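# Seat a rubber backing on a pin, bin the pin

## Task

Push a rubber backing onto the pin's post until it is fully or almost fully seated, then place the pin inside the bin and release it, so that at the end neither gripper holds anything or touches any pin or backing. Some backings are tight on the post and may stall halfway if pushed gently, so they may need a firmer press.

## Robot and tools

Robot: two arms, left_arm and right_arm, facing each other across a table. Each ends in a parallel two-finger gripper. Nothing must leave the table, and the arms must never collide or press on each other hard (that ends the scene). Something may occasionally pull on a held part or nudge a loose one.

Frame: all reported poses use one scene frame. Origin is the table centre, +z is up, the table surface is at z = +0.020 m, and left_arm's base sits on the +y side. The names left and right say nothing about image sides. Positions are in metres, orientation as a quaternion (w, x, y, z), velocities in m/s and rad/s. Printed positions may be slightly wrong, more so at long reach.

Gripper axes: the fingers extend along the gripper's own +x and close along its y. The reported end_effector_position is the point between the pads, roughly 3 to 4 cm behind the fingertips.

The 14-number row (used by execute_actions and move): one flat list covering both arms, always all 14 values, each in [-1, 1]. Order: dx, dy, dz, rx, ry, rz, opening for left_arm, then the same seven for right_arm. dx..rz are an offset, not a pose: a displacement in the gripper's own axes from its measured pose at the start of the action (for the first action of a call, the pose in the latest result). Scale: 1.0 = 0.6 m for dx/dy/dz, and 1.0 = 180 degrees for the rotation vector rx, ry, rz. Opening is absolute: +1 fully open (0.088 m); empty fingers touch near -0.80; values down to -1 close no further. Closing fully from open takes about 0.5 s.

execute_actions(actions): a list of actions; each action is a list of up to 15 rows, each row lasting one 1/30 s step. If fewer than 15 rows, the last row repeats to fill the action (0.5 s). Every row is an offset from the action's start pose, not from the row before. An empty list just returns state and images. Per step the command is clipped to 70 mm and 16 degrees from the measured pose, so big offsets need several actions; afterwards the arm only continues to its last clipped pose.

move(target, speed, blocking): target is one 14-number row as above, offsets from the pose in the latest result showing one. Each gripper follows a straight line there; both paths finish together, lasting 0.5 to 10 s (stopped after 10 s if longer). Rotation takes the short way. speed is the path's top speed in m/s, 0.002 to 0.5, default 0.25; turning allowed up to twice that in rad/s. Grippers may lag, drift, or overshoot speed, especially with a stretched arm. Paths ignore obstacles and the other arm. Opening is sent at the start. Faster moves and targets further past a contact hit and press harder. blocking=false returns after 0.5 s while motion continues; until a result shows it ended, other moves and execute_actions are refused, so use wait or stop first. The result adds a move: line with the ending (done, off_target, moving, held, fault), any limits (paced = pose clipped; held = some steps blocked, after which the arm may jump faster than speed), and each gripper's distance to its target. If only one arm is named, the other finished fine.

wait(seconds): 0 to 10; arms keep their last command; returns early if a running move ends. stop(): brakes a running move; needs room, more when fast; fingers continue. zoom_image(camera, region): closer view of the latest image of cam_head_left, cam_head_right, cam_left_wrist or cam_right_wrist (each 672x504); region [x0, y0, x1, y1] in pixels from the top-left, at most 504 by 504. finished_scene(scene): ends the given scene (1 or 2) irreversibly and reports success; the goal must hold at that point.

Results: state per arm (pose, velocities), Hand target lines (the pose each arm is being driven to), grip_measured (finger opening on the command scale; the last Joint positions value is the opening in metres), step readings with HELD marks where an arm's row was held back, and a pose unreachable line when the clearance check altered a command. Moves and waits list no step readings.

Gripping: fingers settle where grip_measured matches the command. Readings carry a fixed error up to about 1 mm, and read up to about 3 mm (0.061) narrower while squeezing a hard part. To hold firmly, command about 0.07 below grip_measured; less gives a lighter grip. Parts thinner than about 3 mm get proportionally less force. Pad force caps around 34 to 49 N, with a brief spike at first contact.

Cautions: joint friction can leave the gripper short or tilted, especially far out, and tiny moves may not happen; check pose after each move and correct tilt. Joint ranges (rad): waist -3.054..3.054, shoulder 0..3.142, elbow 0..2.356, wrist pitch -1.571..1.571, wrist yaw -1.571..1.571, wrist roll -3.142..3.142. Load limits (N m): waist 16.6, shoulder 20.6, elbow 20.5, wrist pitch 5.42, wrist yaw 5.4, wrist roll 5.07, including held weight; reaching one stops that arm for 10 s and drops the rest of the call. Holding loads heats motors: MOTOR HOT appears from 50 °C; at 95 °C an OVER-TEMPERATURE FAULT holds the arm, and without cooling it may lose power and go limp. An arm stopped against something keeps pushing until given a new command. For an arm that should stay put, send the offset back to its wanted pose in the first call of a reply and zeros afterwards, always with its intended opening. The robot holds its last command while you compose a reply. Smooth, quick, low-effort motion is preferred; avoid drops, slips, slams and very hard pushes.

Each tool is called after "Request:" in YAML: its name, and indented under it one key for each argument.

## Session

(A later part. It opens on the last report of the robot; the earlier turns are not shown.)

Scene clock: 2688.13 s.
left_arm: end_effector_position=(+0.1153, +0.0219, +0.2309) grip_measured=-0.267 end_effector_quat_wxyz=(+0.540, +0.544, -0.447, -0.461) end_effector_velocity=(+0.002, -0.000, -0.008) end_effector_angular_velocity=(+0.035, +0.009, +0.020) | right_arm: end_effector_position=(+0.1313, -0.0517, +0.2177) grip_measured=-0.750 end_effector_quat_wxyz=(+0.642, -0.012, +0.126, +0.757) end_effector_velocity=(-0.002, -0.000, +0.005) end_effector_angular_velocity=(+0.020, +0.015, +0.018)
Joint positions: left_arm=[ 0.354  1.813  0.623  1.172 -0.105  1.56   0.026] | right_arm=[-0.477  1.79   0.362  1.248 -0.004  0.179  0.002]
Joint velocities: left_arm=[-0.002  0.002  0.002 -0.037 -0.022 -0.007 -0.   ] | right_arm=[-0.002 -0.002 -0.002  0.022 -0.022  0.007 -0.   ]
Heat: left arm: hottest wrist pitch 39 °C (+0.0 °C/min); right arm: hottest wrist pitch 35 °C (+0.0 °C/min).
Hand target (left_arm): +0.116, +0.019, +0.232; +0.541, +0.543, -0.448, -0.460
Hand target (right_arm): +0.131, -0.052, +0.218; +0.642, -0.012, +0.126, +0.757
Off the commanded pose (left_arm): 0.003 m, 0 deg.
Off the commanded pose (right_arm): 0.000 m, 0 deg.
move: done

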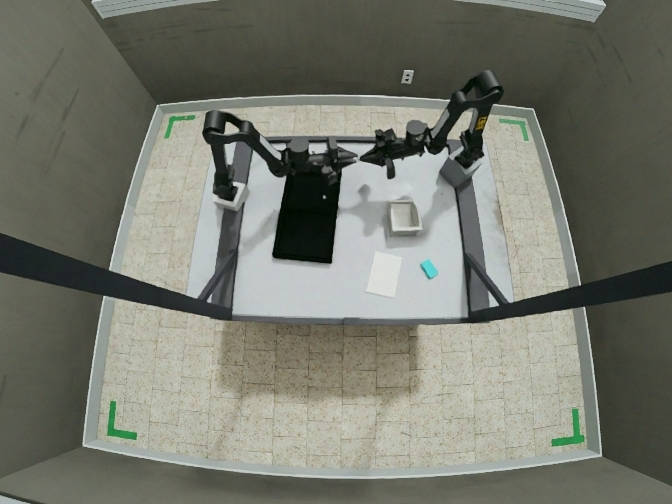

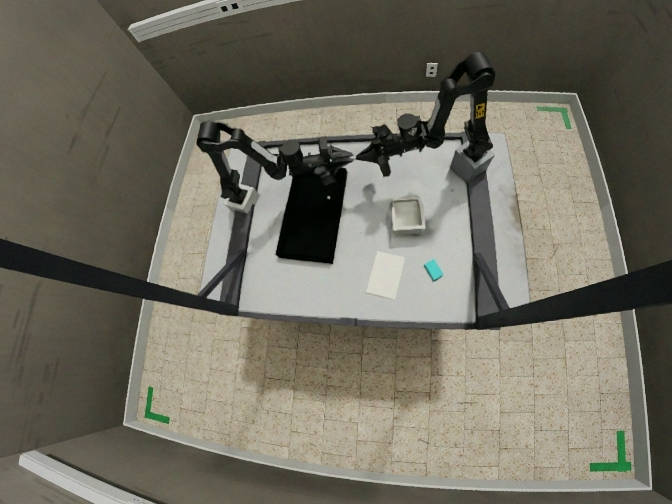

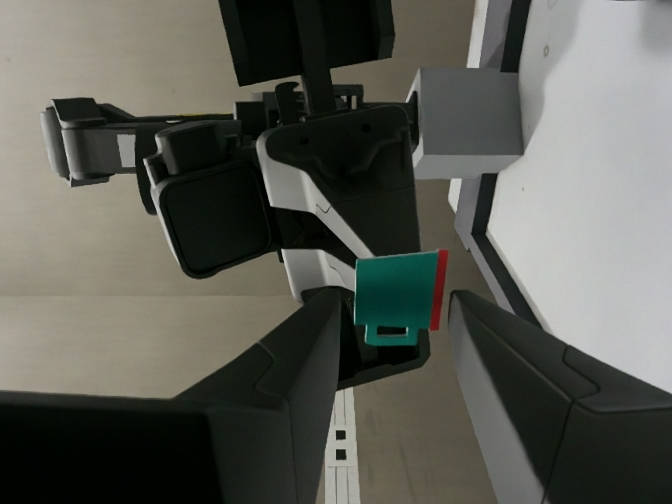

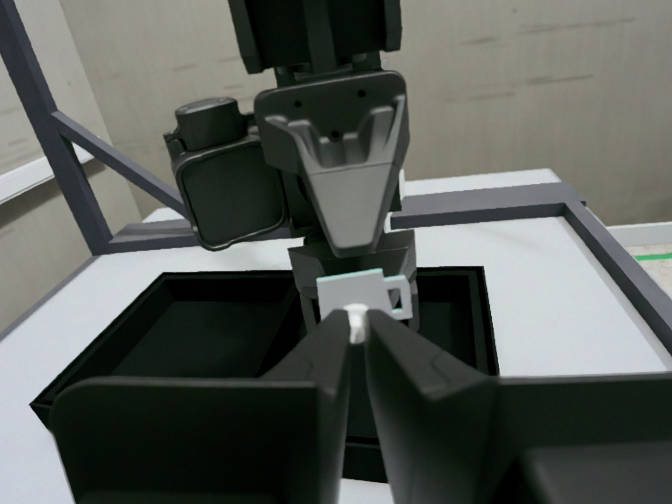

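Request:
move:
  target: [0.0167,-0.004,0.0035,0,0,0,-0.27, 0,0,0,0,0,0,-0.76]
  speed: 0.015

Request:
zoom_image:
  camera: "cam_left_wrist"
  region: [310, 240, 480, 380]

Request:
zoom_image:
  camera: "cam_right_wrist"
  region: [280, 200, 440, 360]

Scene clock: 2710.53 s.
left_arm: end_effector_position=(+0.1156, +0.0151, +0.2275) grip_measured=-0.267 end_effector_quat_wxyz=(+0.539, +0.545, -0.446, -0.462) end_effector_velocity=(-0.000, -0.000, +0.001) end_effector_angular_velocity=(-0.009, +0.006, +0.015) | right_arm: end_effector_position=(+0.1313, -0.0517, +0.2177) grip_measured=-0.750 end_effector_quat_wxyz=(+0.642, -0.012, +0.126, +0.757) end_effector_velocity=(-0.000, +0.000, +0.000) end_effector_angular_velocity=(-0.004, +0.008, +0.003)
Joint positions: left_arm=[ 0.354  1.843  0.649  1.172 -0.105  1.56   0.026] | right_arm=[-0.477  1.79   0.362  1.248 -0.004  0.179  0.002]
Joint velocities: left_arm=[-0.007  0.002  0.002  0.007 -0.022 -0.007 -0.   ] | right_arm=[-0.002 -0.002  0.002 -0.007 -0.007  0.007 -0.   ]
Heat: left arm: hottest wrist pitch 39 °C (-1.0 °C/min); right arm: hottest wrist pitch 36 °C (+2.0 °C/min).
Hand target (left_arm): +0.115, +0.012, +0.228; +0.540, +0.544, -0.447, -0.461
Hand target (right_arm): +0.131, -0.052, +0.218; +0.642, -0.012, +0.126, +0.757
Off the commanded pose (left_arm): 0.004 m, 0 deg.
Off the commanded pose (right_arm): 0.000 m, 0 deg.
move: done

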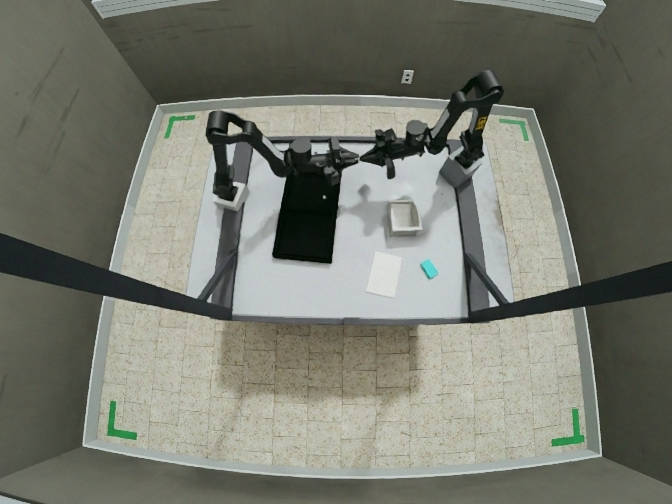

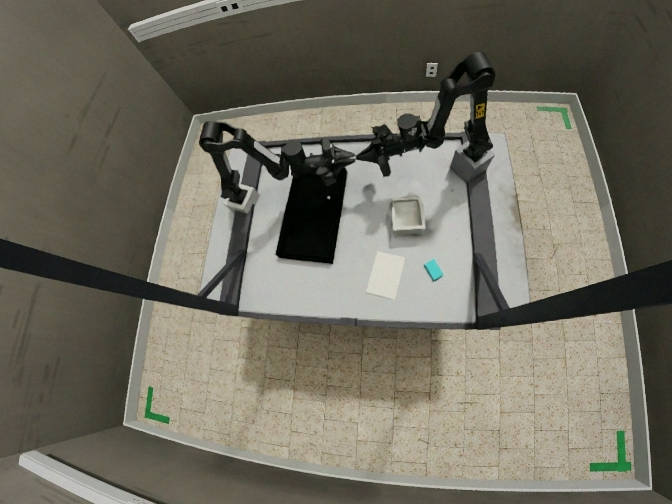

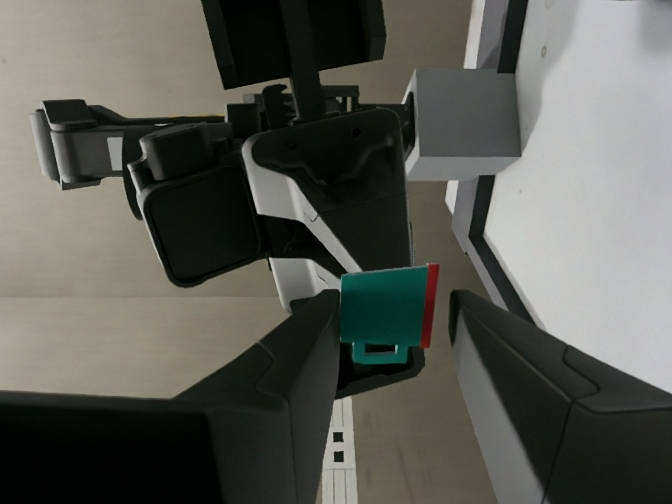

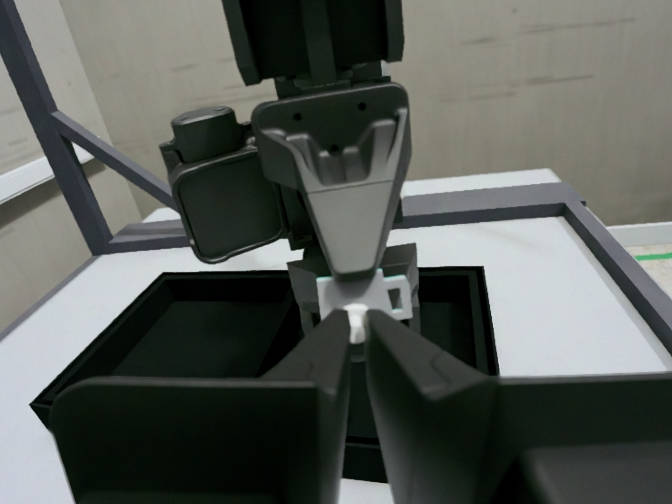

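Region (310, 240, 480, 380) of cam_left_wrist's 672x504 image, scaled by 2.965, with more detail than that image has; it fills the top 415 rows of this view, and the rest is white.

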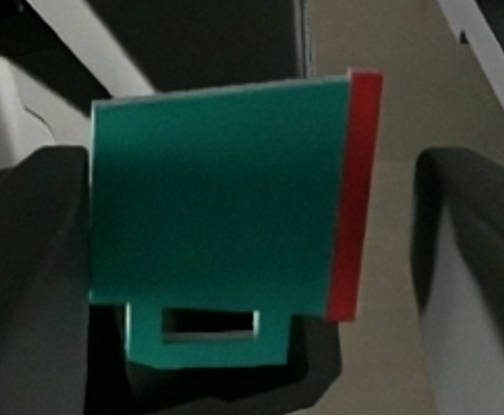

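Region (280, 200, 440, 360) of cam_right_wrist's 672x504 image, scaled by 3.150, with more detail than that image has.

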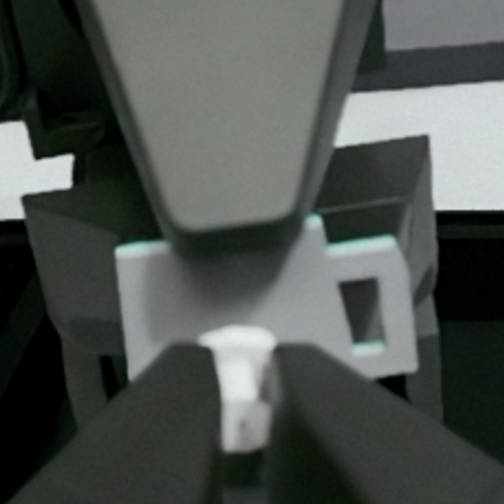

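Request:
execute_actions:
  actions: []

Scene clock: 2735.27 s.
left_arm: end_effector_position=(+0.1155, +0.0150, +0.2275) grip_measured=-0.267 end_effector_quat_wxyz=(+0.539, +0.545, -0.446, -0.462) end_effector_velocity=(+0.002, -0.000, -0.002) end_effector_angular_velocity=(+0.006, +0.008, +0.010) | right_arm: end_effector_position=(+0.1313, -0.0517, +0.2177) grip_measured=-0.750 end_effector_quat_wxyz=(+0.642, -0.012, +0.126, +0.757) end_effector_velocity=(-0.000, -0.000, -0.003) end_effector_angular_velocity=(-0.018, +0.005, +0.003)
Joint positions: left_arm=[ 0.354  1.843  0.649  1.172 -0.105  1.56   0.026] | right_arm=[-0.477  1.79   0.362  1.248 -0.004  0.179  0.002]
Joint velocities: left_arm=[ 0.002  0.002  0.002 -0.007 -0.007 -0.007 -0.   ] | right_arm=[-0.002 -0.002  0.002 -0.022 -0.007  0.007 -0.   ]
Heat: left arm: hottest wrist pitch 40 °C (+0.0 °C/min); right arm: hottest wrist pitch 36 °C (+1.0 °C/min).
Hand target (left_arm): +0.115, +0.012, +0.228; +0.540, +0.544, -0.447, -0.461
Hand target (right_arm): +0.131, -0.052, +0.218; +0.642, -0.012, +0.126, +0.757
Off the commanded pose (left_arm): 0.003 m, 0 deg.
Off the commanded pose (right_arm): 0.000 m, 0 deg.

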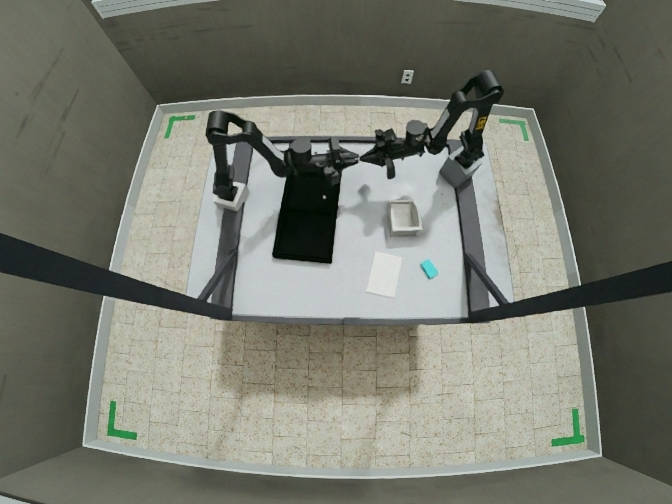

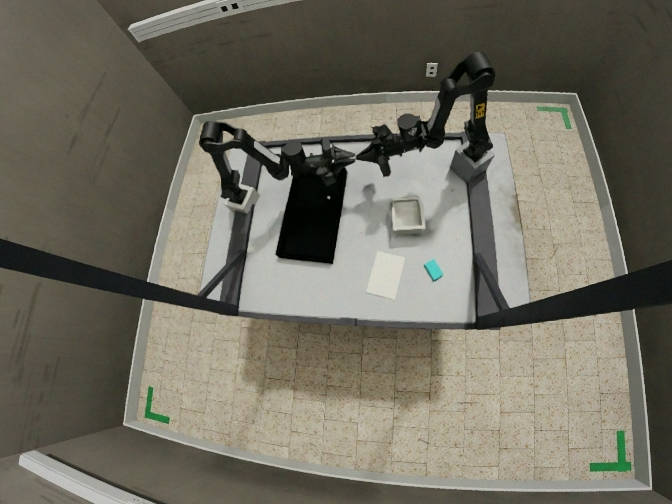

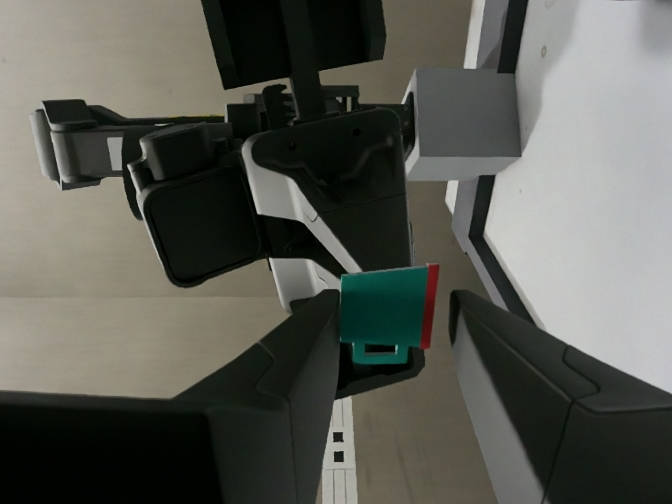

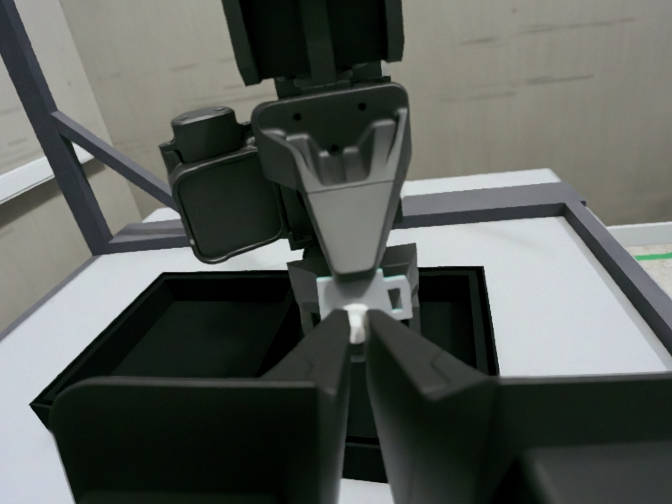

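Request:
execute_actions:
  actions:
    - [[0.0,0.0045,0,0,0,0,-0.27,0,0,0,0,0,0,-0.76]]

Request:
zoom_image:
  camera: "cam_left_wrist"
  region: [290, 230, 500, 400]

Request:
zoom_image:
  camera: "cam_right_wrist"
  region: [270, 230, 450, 380]

Scene clock: 2742.33 s.
left_arm: end_effector_position=(+0.1155, +0.0151, +0.2261) grip_measured=-0.267 end_effector_quat_wxyz=(+0.537, +0.546, -0.445, -0.464) end_effector_velocity=(-0.002, +0.001, -0.005) end_effector_angular_velocity=(+0.021, +0.009, +0.000) | right_arm: end_effector_position=(+0.1313, -0.0517, +0.2177) grip_measured=-0.750 end_effector_quat_wxyz=(+0.642, -0.012, +0.126, +0.757) end_effector_velocity=(+0.000, -0.001, -0.001) end_effector_angular_velocity=(-0.009, +0.007, +0.003)
Joint positions: left_arm=[ 0.354  1.842  0.649  1.163 -0.105  1.56   0.026] | right_arm=[-0.477  1.79   0.362  1.248 -0.004  0.179  0.002]
Joint velocities: left_arm=[-0.007 -0.002 -0.002 -0.022 -0.007 -0.007 -0.   ] | right_arm=[-0.002 -0.002 -0.002 -0.007 -0.007  0.007  0.   ]
Heat: left arm: hottest wrist pitch 40 °C (+0.0 °C/min); right arm: hottest wrist pitch 37 °C (+2.0 °C/min).
Hand target (left_arm): +0.116, +0.015, +0.230; +0.539, +0.545, -0.446, -0.462
Hand target (right_arm): +0.131, -0.052, +0.218; +0.642, -0.012, +0.126, +0.757
Off the commanded pose (left_arm): 0.004 m, 0 deg.
Off the commanded pose (right_arm): 0.000 m, 0 deg.
Step readings (end_effector_position):
0: left_arm (+0.1155, +0.0150, +0.2275) | right_arm (+0.1313, -0.0517, +0.2177)
1: left_arm (+0.1155, +0.0150, +0.2272) | right_arm (+0.1313, -0.0517, +0.2177)
2: left_arm (+0.1155, +0.0150, +0.2267) | right_arm (+0.1313, -0.0517, +0.2177)
4: left_arm (+0.1155, +0.0150, +0.2262) | right_arm (+0.1313, -0.0517, +0.2177)
8: left_arm (+0.1155, +0.0151, +0.2261) | right_arm (+0.1313, -0.0517, +0.2177)
15: end_effector_position above

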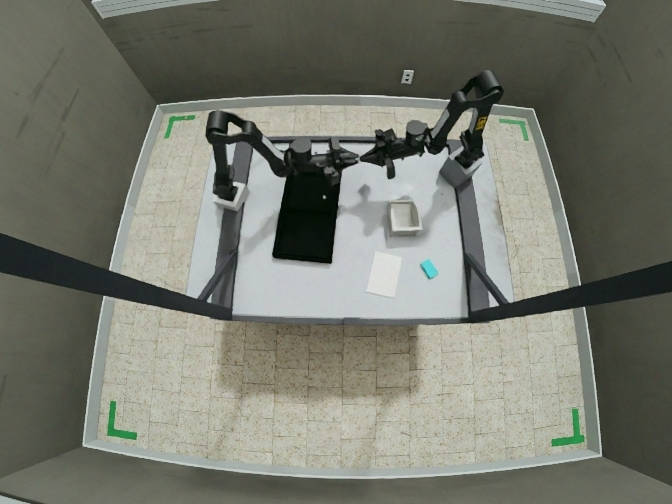

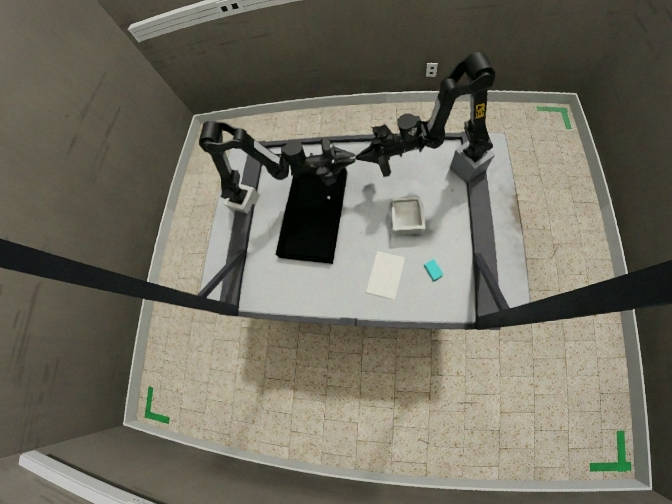

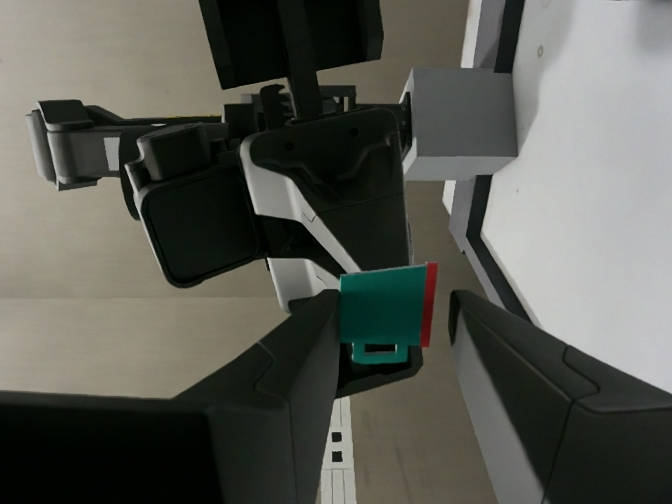

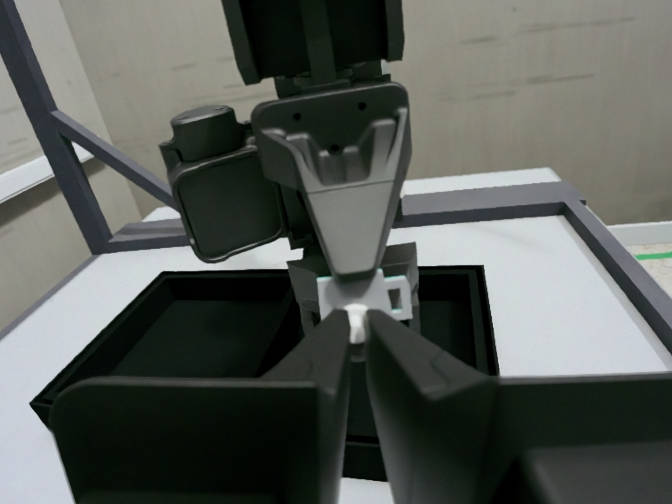

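Region (290, 230, 500, 400) of cam_left_wrist's 672x504 image, scaled by 2.400, with more detail than that image has; it fills the top 408 rows of this view, and the rest is white.

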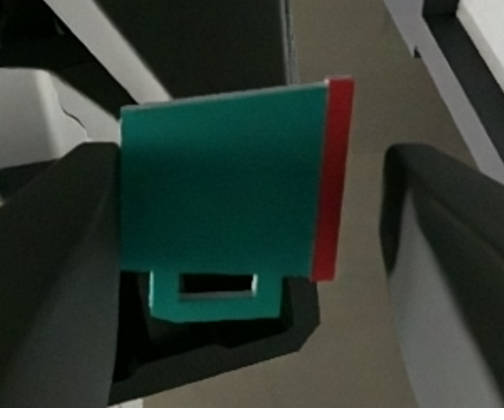

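Region (270, 230, 450, 380) of cam_right_wrist's 672x504 image, scaled by 2.800, with more detail than that image has.

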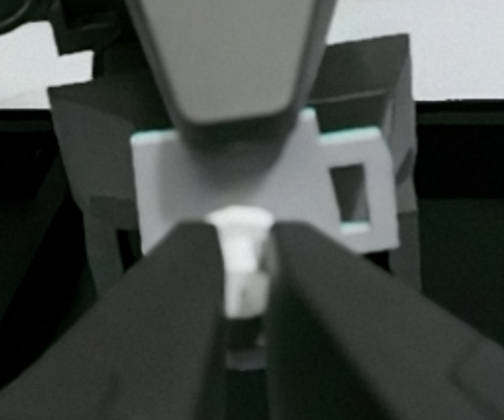

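Request:
execute_actions:
  actions:
    - [[0.0,0.0055,0,0,0,0.0068,-0.27,0,0,0,0,0,0,-0.76]]

Request:
zoom_image:
  camera: "cam_left_wrist"
  region: [290, 230, 500, 400]

Scene clock: 2751.50 s.
left_arm: end_effector_position=(+0.1155, +0.0150, +0.2314) grip_measured=-0.267 end_effector_quat_wxyz=(+0.543, +0.540, -0.451, -0.458) end_effector_velocity=(-0.000, +0.002, -0.003) end_effector_angular_velocity=(+0.011, +0.008, +0.005) | right_arm: end_effector_position=(+0.1313, -0.0517, +0.2177) grip_measured=-0.750 end_effector_quat_wxyz=(+0.642, -0.012, +0.126, +0.757) end_effector_velocity=(-0.002, -0.003, -0.010) end_effector_angular_velocity=(-0.040, -0.010, +0.020)
Joint positions: left_arm=[ 0.354  1.842  0.649  1.187 -0.105  1.56   0.026] | right_arm=[-0.477  1.79   0.362  1.248 -0.004  0.179  0.002]
Joint velocities: left_arm=[-0.002 -0.002 -0.007 -0.007 -0.007 -0.007 -0.   ] | right_arm=[-0.002  0.002 -0.002 -0.037 -0.022 -0.007 -0.   ]
Heat: left arm: hottest wrist pitch 39 °C (+0.0 °C/min); right arm: hottest wrist pitch 37 °C (+1.0 °C/min).
Hand target (left_arm): +0.116, +0.015, +0.229; +0.542, +0.542, -0.450, -0.458
Hand target (right_arm): +0.131, -0.052, +0.218; +0.642, -0.012, +0.126, +0.757
Off the commanded pose (left_arm): 0.002 m, 0 deg.
Off the commanded pose (right_arm): 0.000 m, 0 deg.
Step readings (end_effector_position):
0: left_arm (+0.1155, +0.0151, +0.2261) | right_arm (+0.1313, -0.0517, +0.2177)
1: left_arm (+0.1155, +0.0151, +0.2265) | right_arm (+0.1313, -0.0517, +0.2177)
2: left_arm (+0.1155, +0.0150, +0.2277) | right_arm (+0.1313, -0.0517, +0.2177)
4: left_arm (+0.1155, +0.0150, +0.2297) | right_arm (+0.1313, -0.0517, +0.2177)
8: left_arm (+0.1155, +0.0150, +0.2309) | right_arm (+0.1313, -0.0517, +0.2177)
15: end_effector_position above

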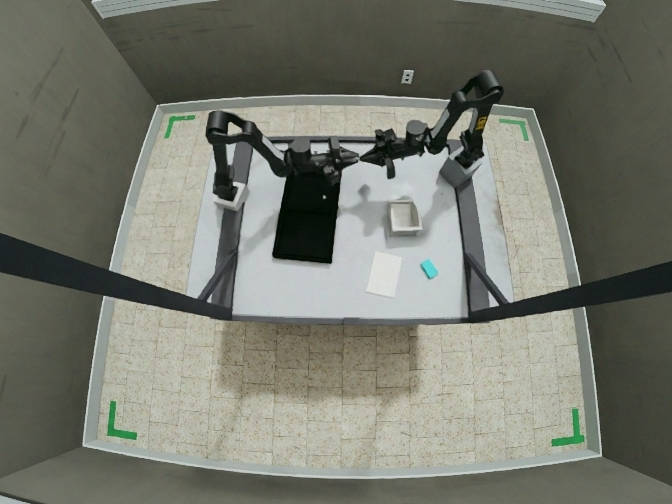

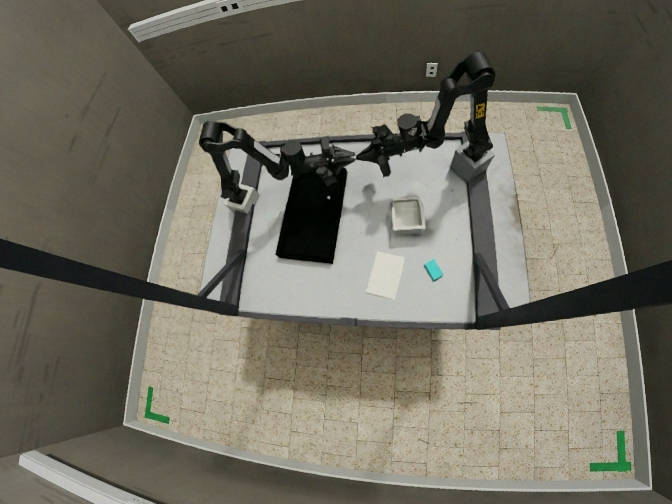

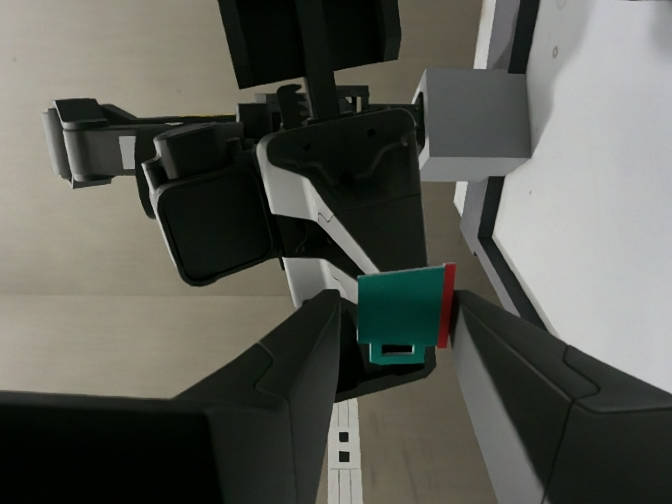

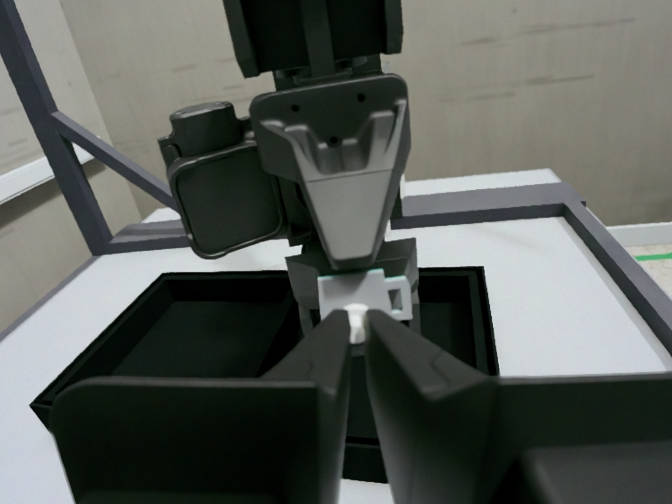

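Region (290, 230, 500, 400) of cam_left_wrist's 672x504 image, scaled by 2.400, with more detail than that image has; it fills the top 408 rows of this view, and the rest is white.

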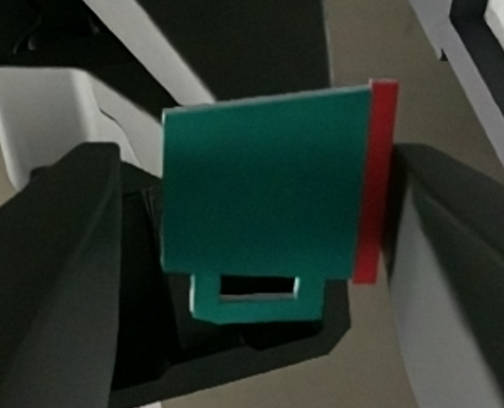

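Request:
execute_actions:
  actions:
    - [[0.0,-0.0035,0,0,0,-0.003,-0.27,0,0,0,0,0,0,-0.76]]

Request:
zoom_image:
  camera: "cam_left_wrist"
  region: [290, 230, 500, 400]

Scene clock: 2757.53 s.
left_arm: end_effector_position=(+0.1155, +0.0150, +0.2295) grip_measured=-0.267 end_effector_quat_wxyz=(+0.541, +0.543, -0.448, -0.460) end_effector_velocity=(+0.002, +0.001, -0.001) end_effector_angular_velocity=(+0.003, +0.022, +0.020) | right_arm: end_effector_position=(+0.1313, -0.0517, +0.2177) grip_measured=-0.750 end_effector_quat_wxyz=(+0.642, -0.012, +0.126, +0.757) end_effector_velocity=(-0.000, -0.000, +0.004) end_effector_angular_velocity=(+0.013, -0.001, +0.016)
Joint positions: left_arm=[ 0.354  1.842  0.649  1.179 -0.105  1.56   0.026] | right_arm=[-0.477  1.79   0.362  1.248 -0.004  0.179  0.002]
Joint velocities: left_arm=[-0.002 -0.002 -0.002 -0.007 -0.022 -0.022 -0.   ] | right_arm=[-0.007 -0.007 -0.002  0.007 -0.022 -0.007 -0.   ]
Heat: left arm: hottest wrist pitch 40 °C (+1.0 °C/min); right arm: hottest wrist pitch 37 °C (+1.0 °C/min).
Hand target (left_arm): +0.115, +0.015, +0.229; +0.541, +0.543, -0.448, -0.461
Hand target (right_arm): +0.131, -0.052, +0.218; +0.642, -0.012, +0.126, +0.757
Off the commanded pose (left_arm): 0.000 m, 0 deg.
Off the commanded pose (right_arm): 0.000 m, 0 deg.
Step readings (end_effector_position):
0: left_arm (+0.1155, +0.0150, +0.2314) | right_arm (+0.1313, -0.0517, +0.2177)
1: left_arm (+0.1155, +0.0150, +0.2313) | right_arm (+0.1313, -0.0517, +0.2177)
2: left_arm (+0.1155, +0.0150, +0.2310) | right_arm (+0.1313, -0.0517, +0.2177)
4: left_arm (+0.1155, +0.0150, +0.2304) | right_arm (+0.1313, -0.0517, +0.2177)
8: left_arm (+0.1155, +0.0150, +0.2297) | right_arm (+0.1313, -0.0517, +0.2177)
15: end_effector_position above

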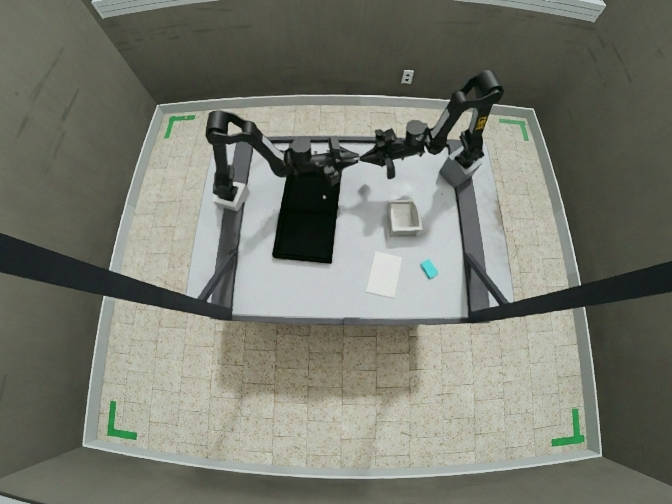

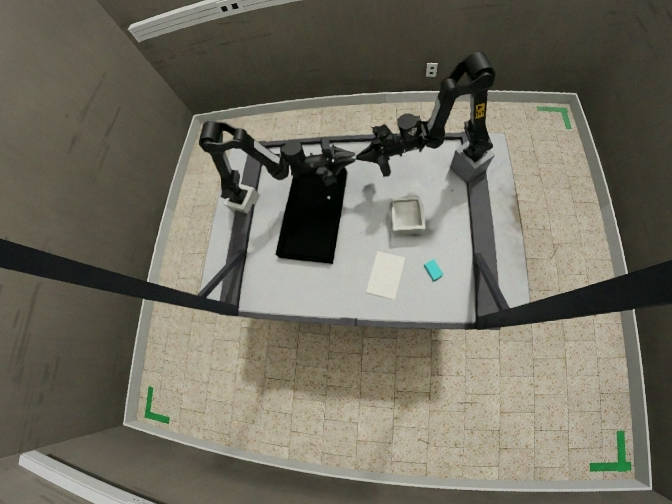

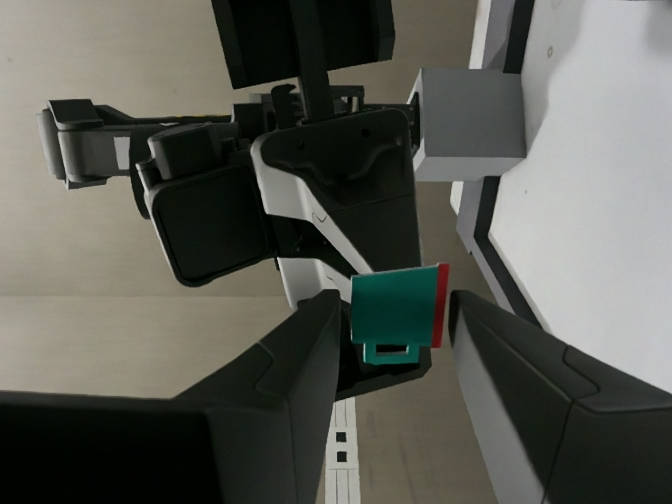

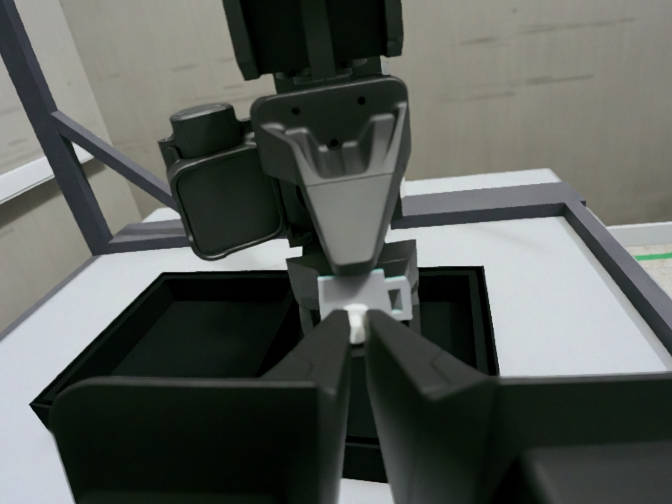

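Region (290, 230, 500, 400) of cam_left_wrist's 672x504 image, scaled by 2.400, with more detail than that image has; it fills the top 408 rows of this view, and the rest is white.

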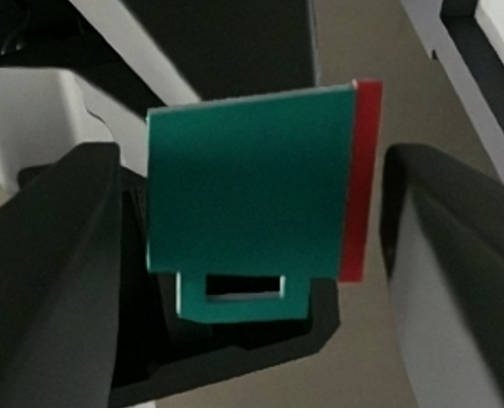

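Request:
execute_actions:
  actions:
    - [[0.0,-0.0015,0,0,0,-0.0014,-0.29,0,0,0,0,0,0,-0.76],[0.0,-0.0015,0,0,0,-0.0014,-0.30,0,0,0,0,0,0,-0.76],[0.0,-0.0015,0,0,0,-0.0014,-0.31,0,0,0,0,0,0,-0.76],[0.0,-0.0015,0,0,0,-0.0014,-0.32,0,0,0,0,0,0,-0.76]]

Request:
zoom_image:
  camera: "cam_left_wrist"
  region: [290, 230, 500, 400]

Scene clock: 2767.93 s.
left_arm: end_effector_position=(+0.1155, +0.0150, +0.2288) grip_measured=-0.317 end_effector_quat_wxyz=(+0.540, +0.543, -0.448, -0.461) end_effector_velocity=(-0.000, +0.001, -0.001) end_effector_angular_velocity=(+0.009, -0.007, +0.005) | right_arm: end_effector_position=(+0.1313, -0.0517, +0.2177) grip_measured=-0.750 end_effector_quat_wxyz=(+0.642, -0.012, +0.126, +0.757) end_effector_velocity=(+0.002, -0.001, -0.003) end_effector_angular_velocity=(-0.010, -0.011, -0.008)
Joint positions: left_arm=[ 0.354  1.842  0.649  1.176 -0.105  1.56   0.023] | right_arm=[-0.477  1.79   0.362  1.248 -0.004  0.179  0.002]
Joint velocities: left_arm=[-0.002 -0.002 -0.002 -0.007 -0.007  0.007 -0.   ] | right_arm=[-0.002  0.002 -0.002 -0.007  0.007 -0.007  0.   ]
Heat: left arm: hottest wrist pitch 40 °C (+1.0 °C/min); right arm: hottest wrist pitch 37 °C (+1.0 °C/min).
Hand target (left_arm): +0.115, +0.015, +0.229; +0.540, +0.543, -0.447, -0.461
Hand target (right_arm): +0.131, -0.052, +0.218; +0.642, -0.012, +0.126, +0.757
Off the commanded pose (left_arm): 0.000 m, 0 deg.
Off the commanded pose (right_arm): 0.000 m, 0 deg.
Step readings (end_effector_position):
0: left_arm (+0.1155, +0.0150, +0.2295) | right_arm (+0.1313, -0.0517, +0.2177)
1: left_arm (+0.1155, +0.0150, +0.2294) | right_arm (+0.1313, -0.0517, +0.2177)
2: left_arm (+0.1155, +0.0150, +0.2292) | right_arm (+0.1313, -0.0517, +0.2177)
4: left_arm (+0.1155, +0.0150, +0.2290) | right_arm (+0.1313, -0.0517, +0.2177)
8: left_arm (+0.1155, +0.0150, +0.2289) | right_arm (+0.1313, -0.0517, +0.2177)
15: end_effector_position above

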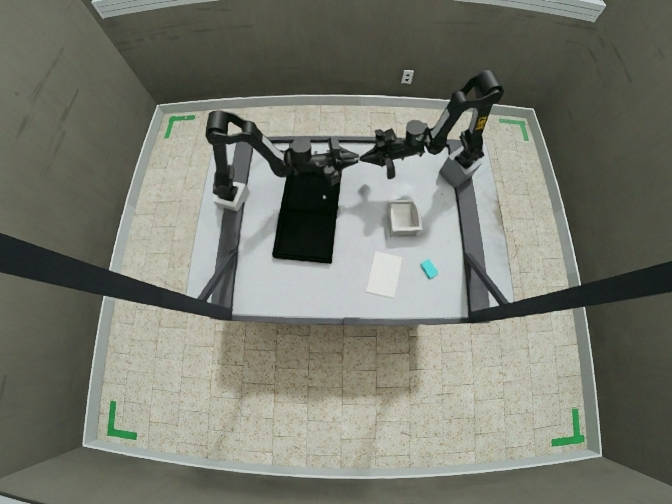

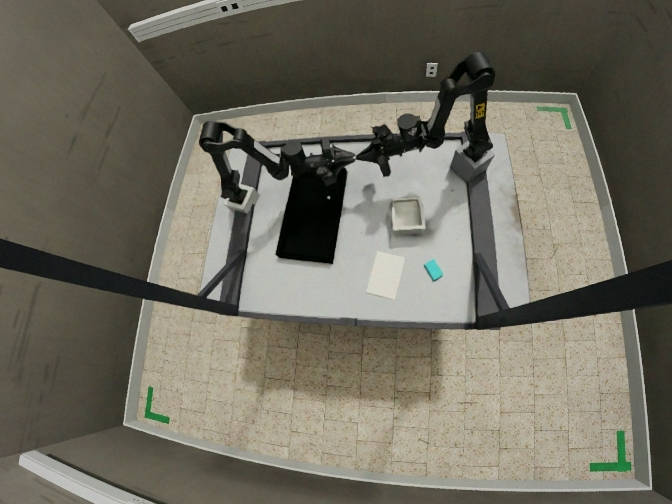

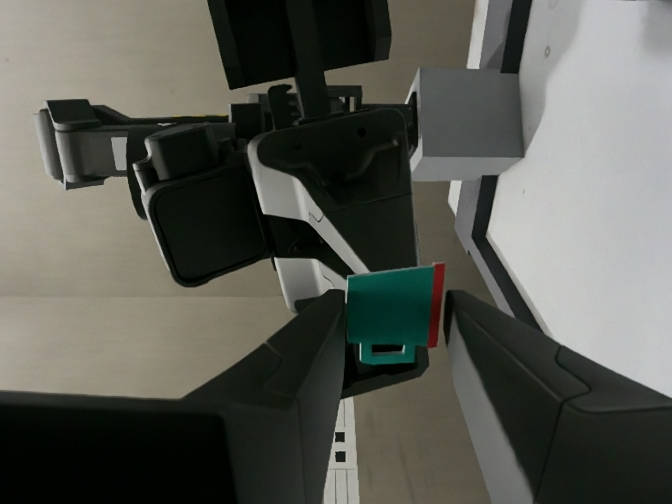

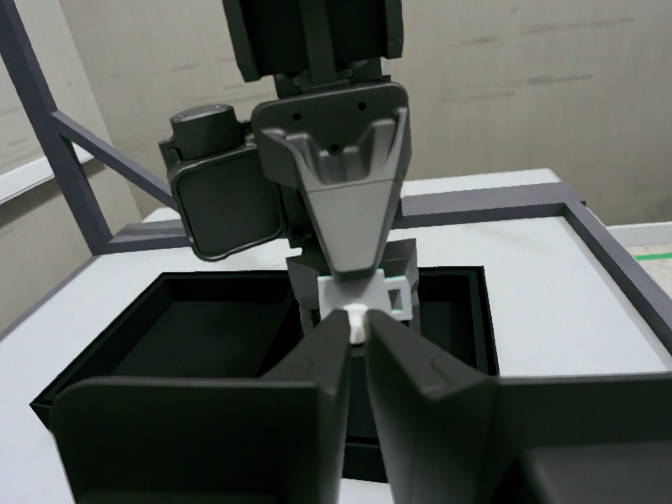

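Region (290, 230, 500, 400) of cam_left_wrist's 672x504 image, scaled by 2.400, with more detail than that image has; it fills the top 408 rows of this view, and the rest is white.

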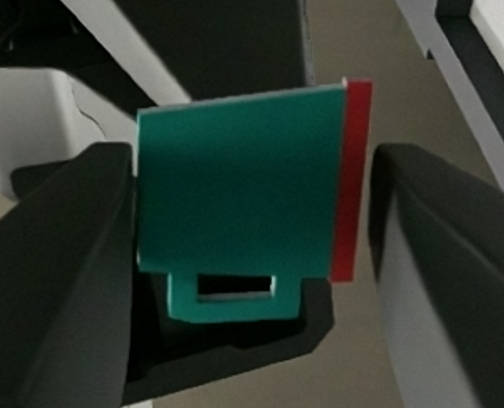

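Request:
zoom_image:
  camera: "cam_right_wrist"
  region: [290, 240, 430, 370]

Request:
zoom_image:
  camera: "cam_head_right"
  region: [320, 135, 390, 185]

Region (290, 240, 430, 370) of cam_right_wrist's 672x504 image, scaled by 3.600, with more detail than that image has; it fills the top 468 rows of this view, and the rest is white.

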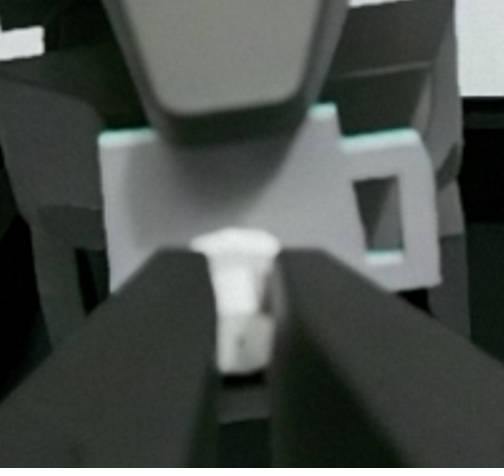

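Region (320, 135, 390, 185) of cam_head_right's 672x504 image, scaled by 7.200, with more detail than that image has; it fills the top 360 rows of this view, and the rest is white.

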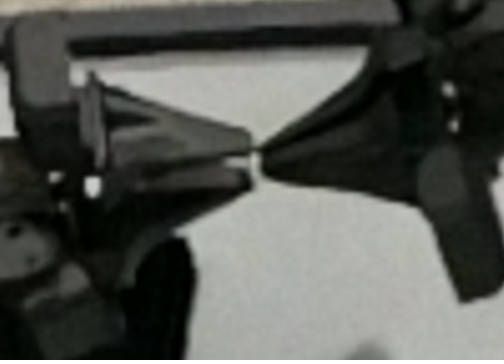

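Request:
execute_actions:
  actions:
    - [[0,0,0,0,0,0,-0.33,0,0,0,0,0,0,-0.76],[0,0,0,0,0,0,-0.335,0,0,0,0,0,0,-0.76],[0,0,0,0,0,0,-0.34,0,0,0,0,0,0,-0.76],[0,0,0,0,0,0,-0.345,0,0,0,0,0,0,-0.76],[0,0,0,0,0,0,-0.35,0,0,0,0,0,0,-0.76],[0,0,0,0,0,0,-0.355,0,0,0,0,0,0,-0.76],[0,0,0,0,0,0,-0.36,0,0,0,0,0,0,-0.76],[0,0,0,0,0,0,-0.365,0,0,0,0,0,0,-0.76],[0,0,0,0,0,0,-0.37,0,0,0,0,0,0,-0.76],[0,0,0,0,0,0,-0.375,0,0,0,0,0,0,-0.76],[0,0,0,0,0,0,-0.38,0,0,0,0,0,0,-0.76]]

Request:
zoom_image:
  camera: "cam_left_wrist"
  region: [290, 230, 500, 400]

Scene clock: 2794.23 s.
left_arm: end_effector_position=(+0.1155, +0.0150, +0.2288) grip_measured=-0.371 end_effector_quat_wxyz=(+0.540, +0.543, -0.448, -0.461) end_effector_velocity=(+0.002, +0.002, -0.001) end_effector_angular_velocity=(+0.006, +0.007, +0.020) | right_arm: end_effector_position=(+0.1313, -0.0517, +0.2177) grip_measured=-0.750 end_effector_quat_wxyz=(+0.642, -0.012, +0.126, +0.757) end_effector_velocity=(-0.002, -0.002, -0.005) end_effector_angular_velocity=(-0.023, +0.005, +0.008)
Joint positions: left_arm=[ 0.354  1.842  0.649  1.176 -0.105  1.56   0.021] | right_arm=[-0.477  1.79   0.362  1.248 -0.004  0.179  0.002]
Joint velocities: left_arm=[-0.002 -0.007 -0.007 -0.007 -0.022 -0.007 -0.001] | right_arm=[ 0.002 -0.002 -0.002 -0.022 -0.007  0.007 -0.   ]
Heat: left arm: hottest wrist pitch 39 °C (-1.0 °C/min); right arm: hottest wrist pitch 37 °C (+1.0 °C/min).
Hand target (left_arm): +0.115, +0.015, +0.229; +0.540, +0.543, -0.448, -0.461
Hand target (right_arm): +0.131, -0.052, +0.218; +0.642, -0.012, +0.126, +0.757
Off the commanded pose (left_arm): 0.000 m, 0 deg.
Off the commanded pose (right_arm): 0.000 m, 0 deg.
Step readings (end_effector_position):
0: left_arm (+0.1155, +0.0150, +0.2288) | right_arm (+0.1313, -0.0517, +0.2177)
1: left_arm (+0.1155, +0.0150, +0.2288) | right_arm (+0.1313, -0.0517, +0.2177)
2: left_arm (+0.1155, +0.0150, +0.2288) | right_arm (+0.1313, -0.0517, +0.2177)
4: left_arm (+0.1155, +0.0150, +0.2288) | right_arm (+0.1313, -0.0517, +0.2177)
8: left_arm (+0.1155, +0.0150, +0.2288) | right_arm (+0.1313, -0.0517, +0.2177)
15: end_effector_position above

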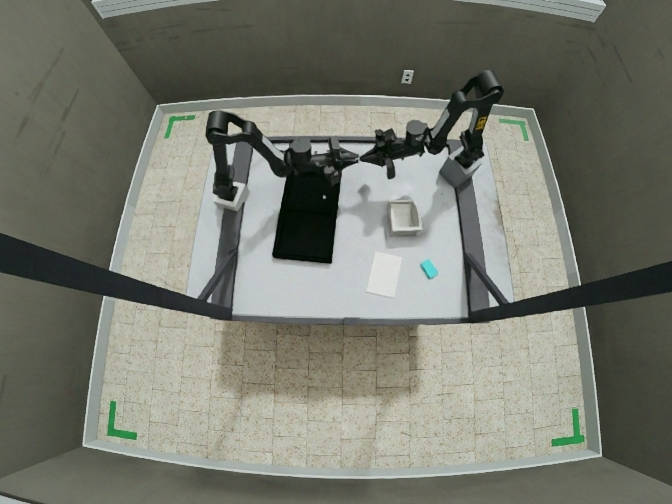

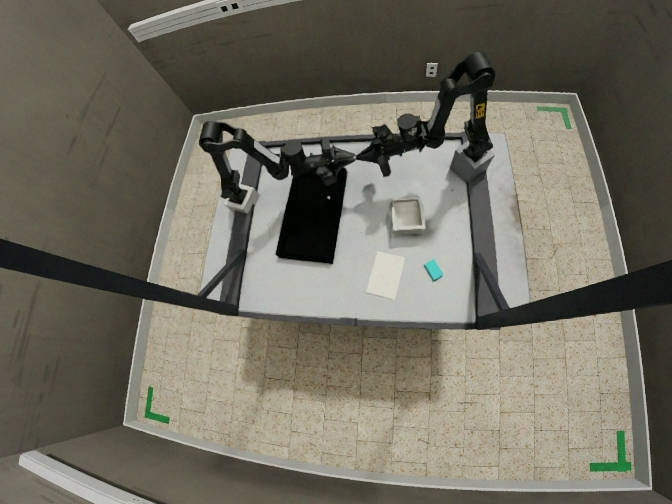

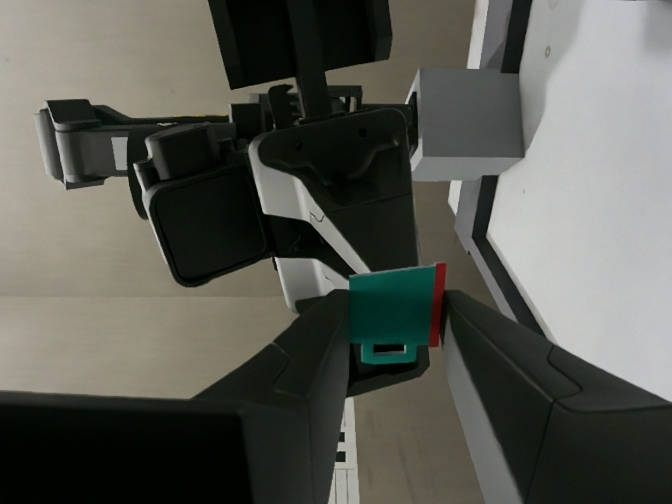

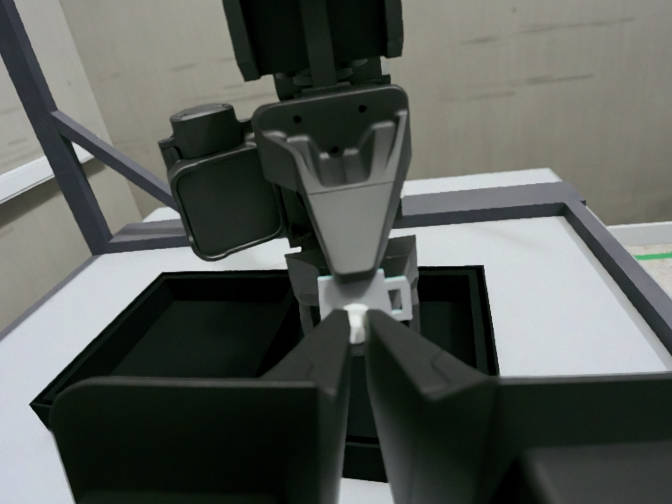

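Region (290, 230, 500, 400) of cam_left_wrist's 672x504 image, scaled by 2.400, with more detail than that image has; it fills the top 408 rows of this view, and the rest is white.

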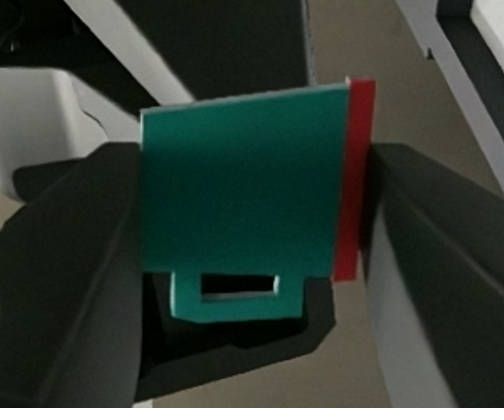

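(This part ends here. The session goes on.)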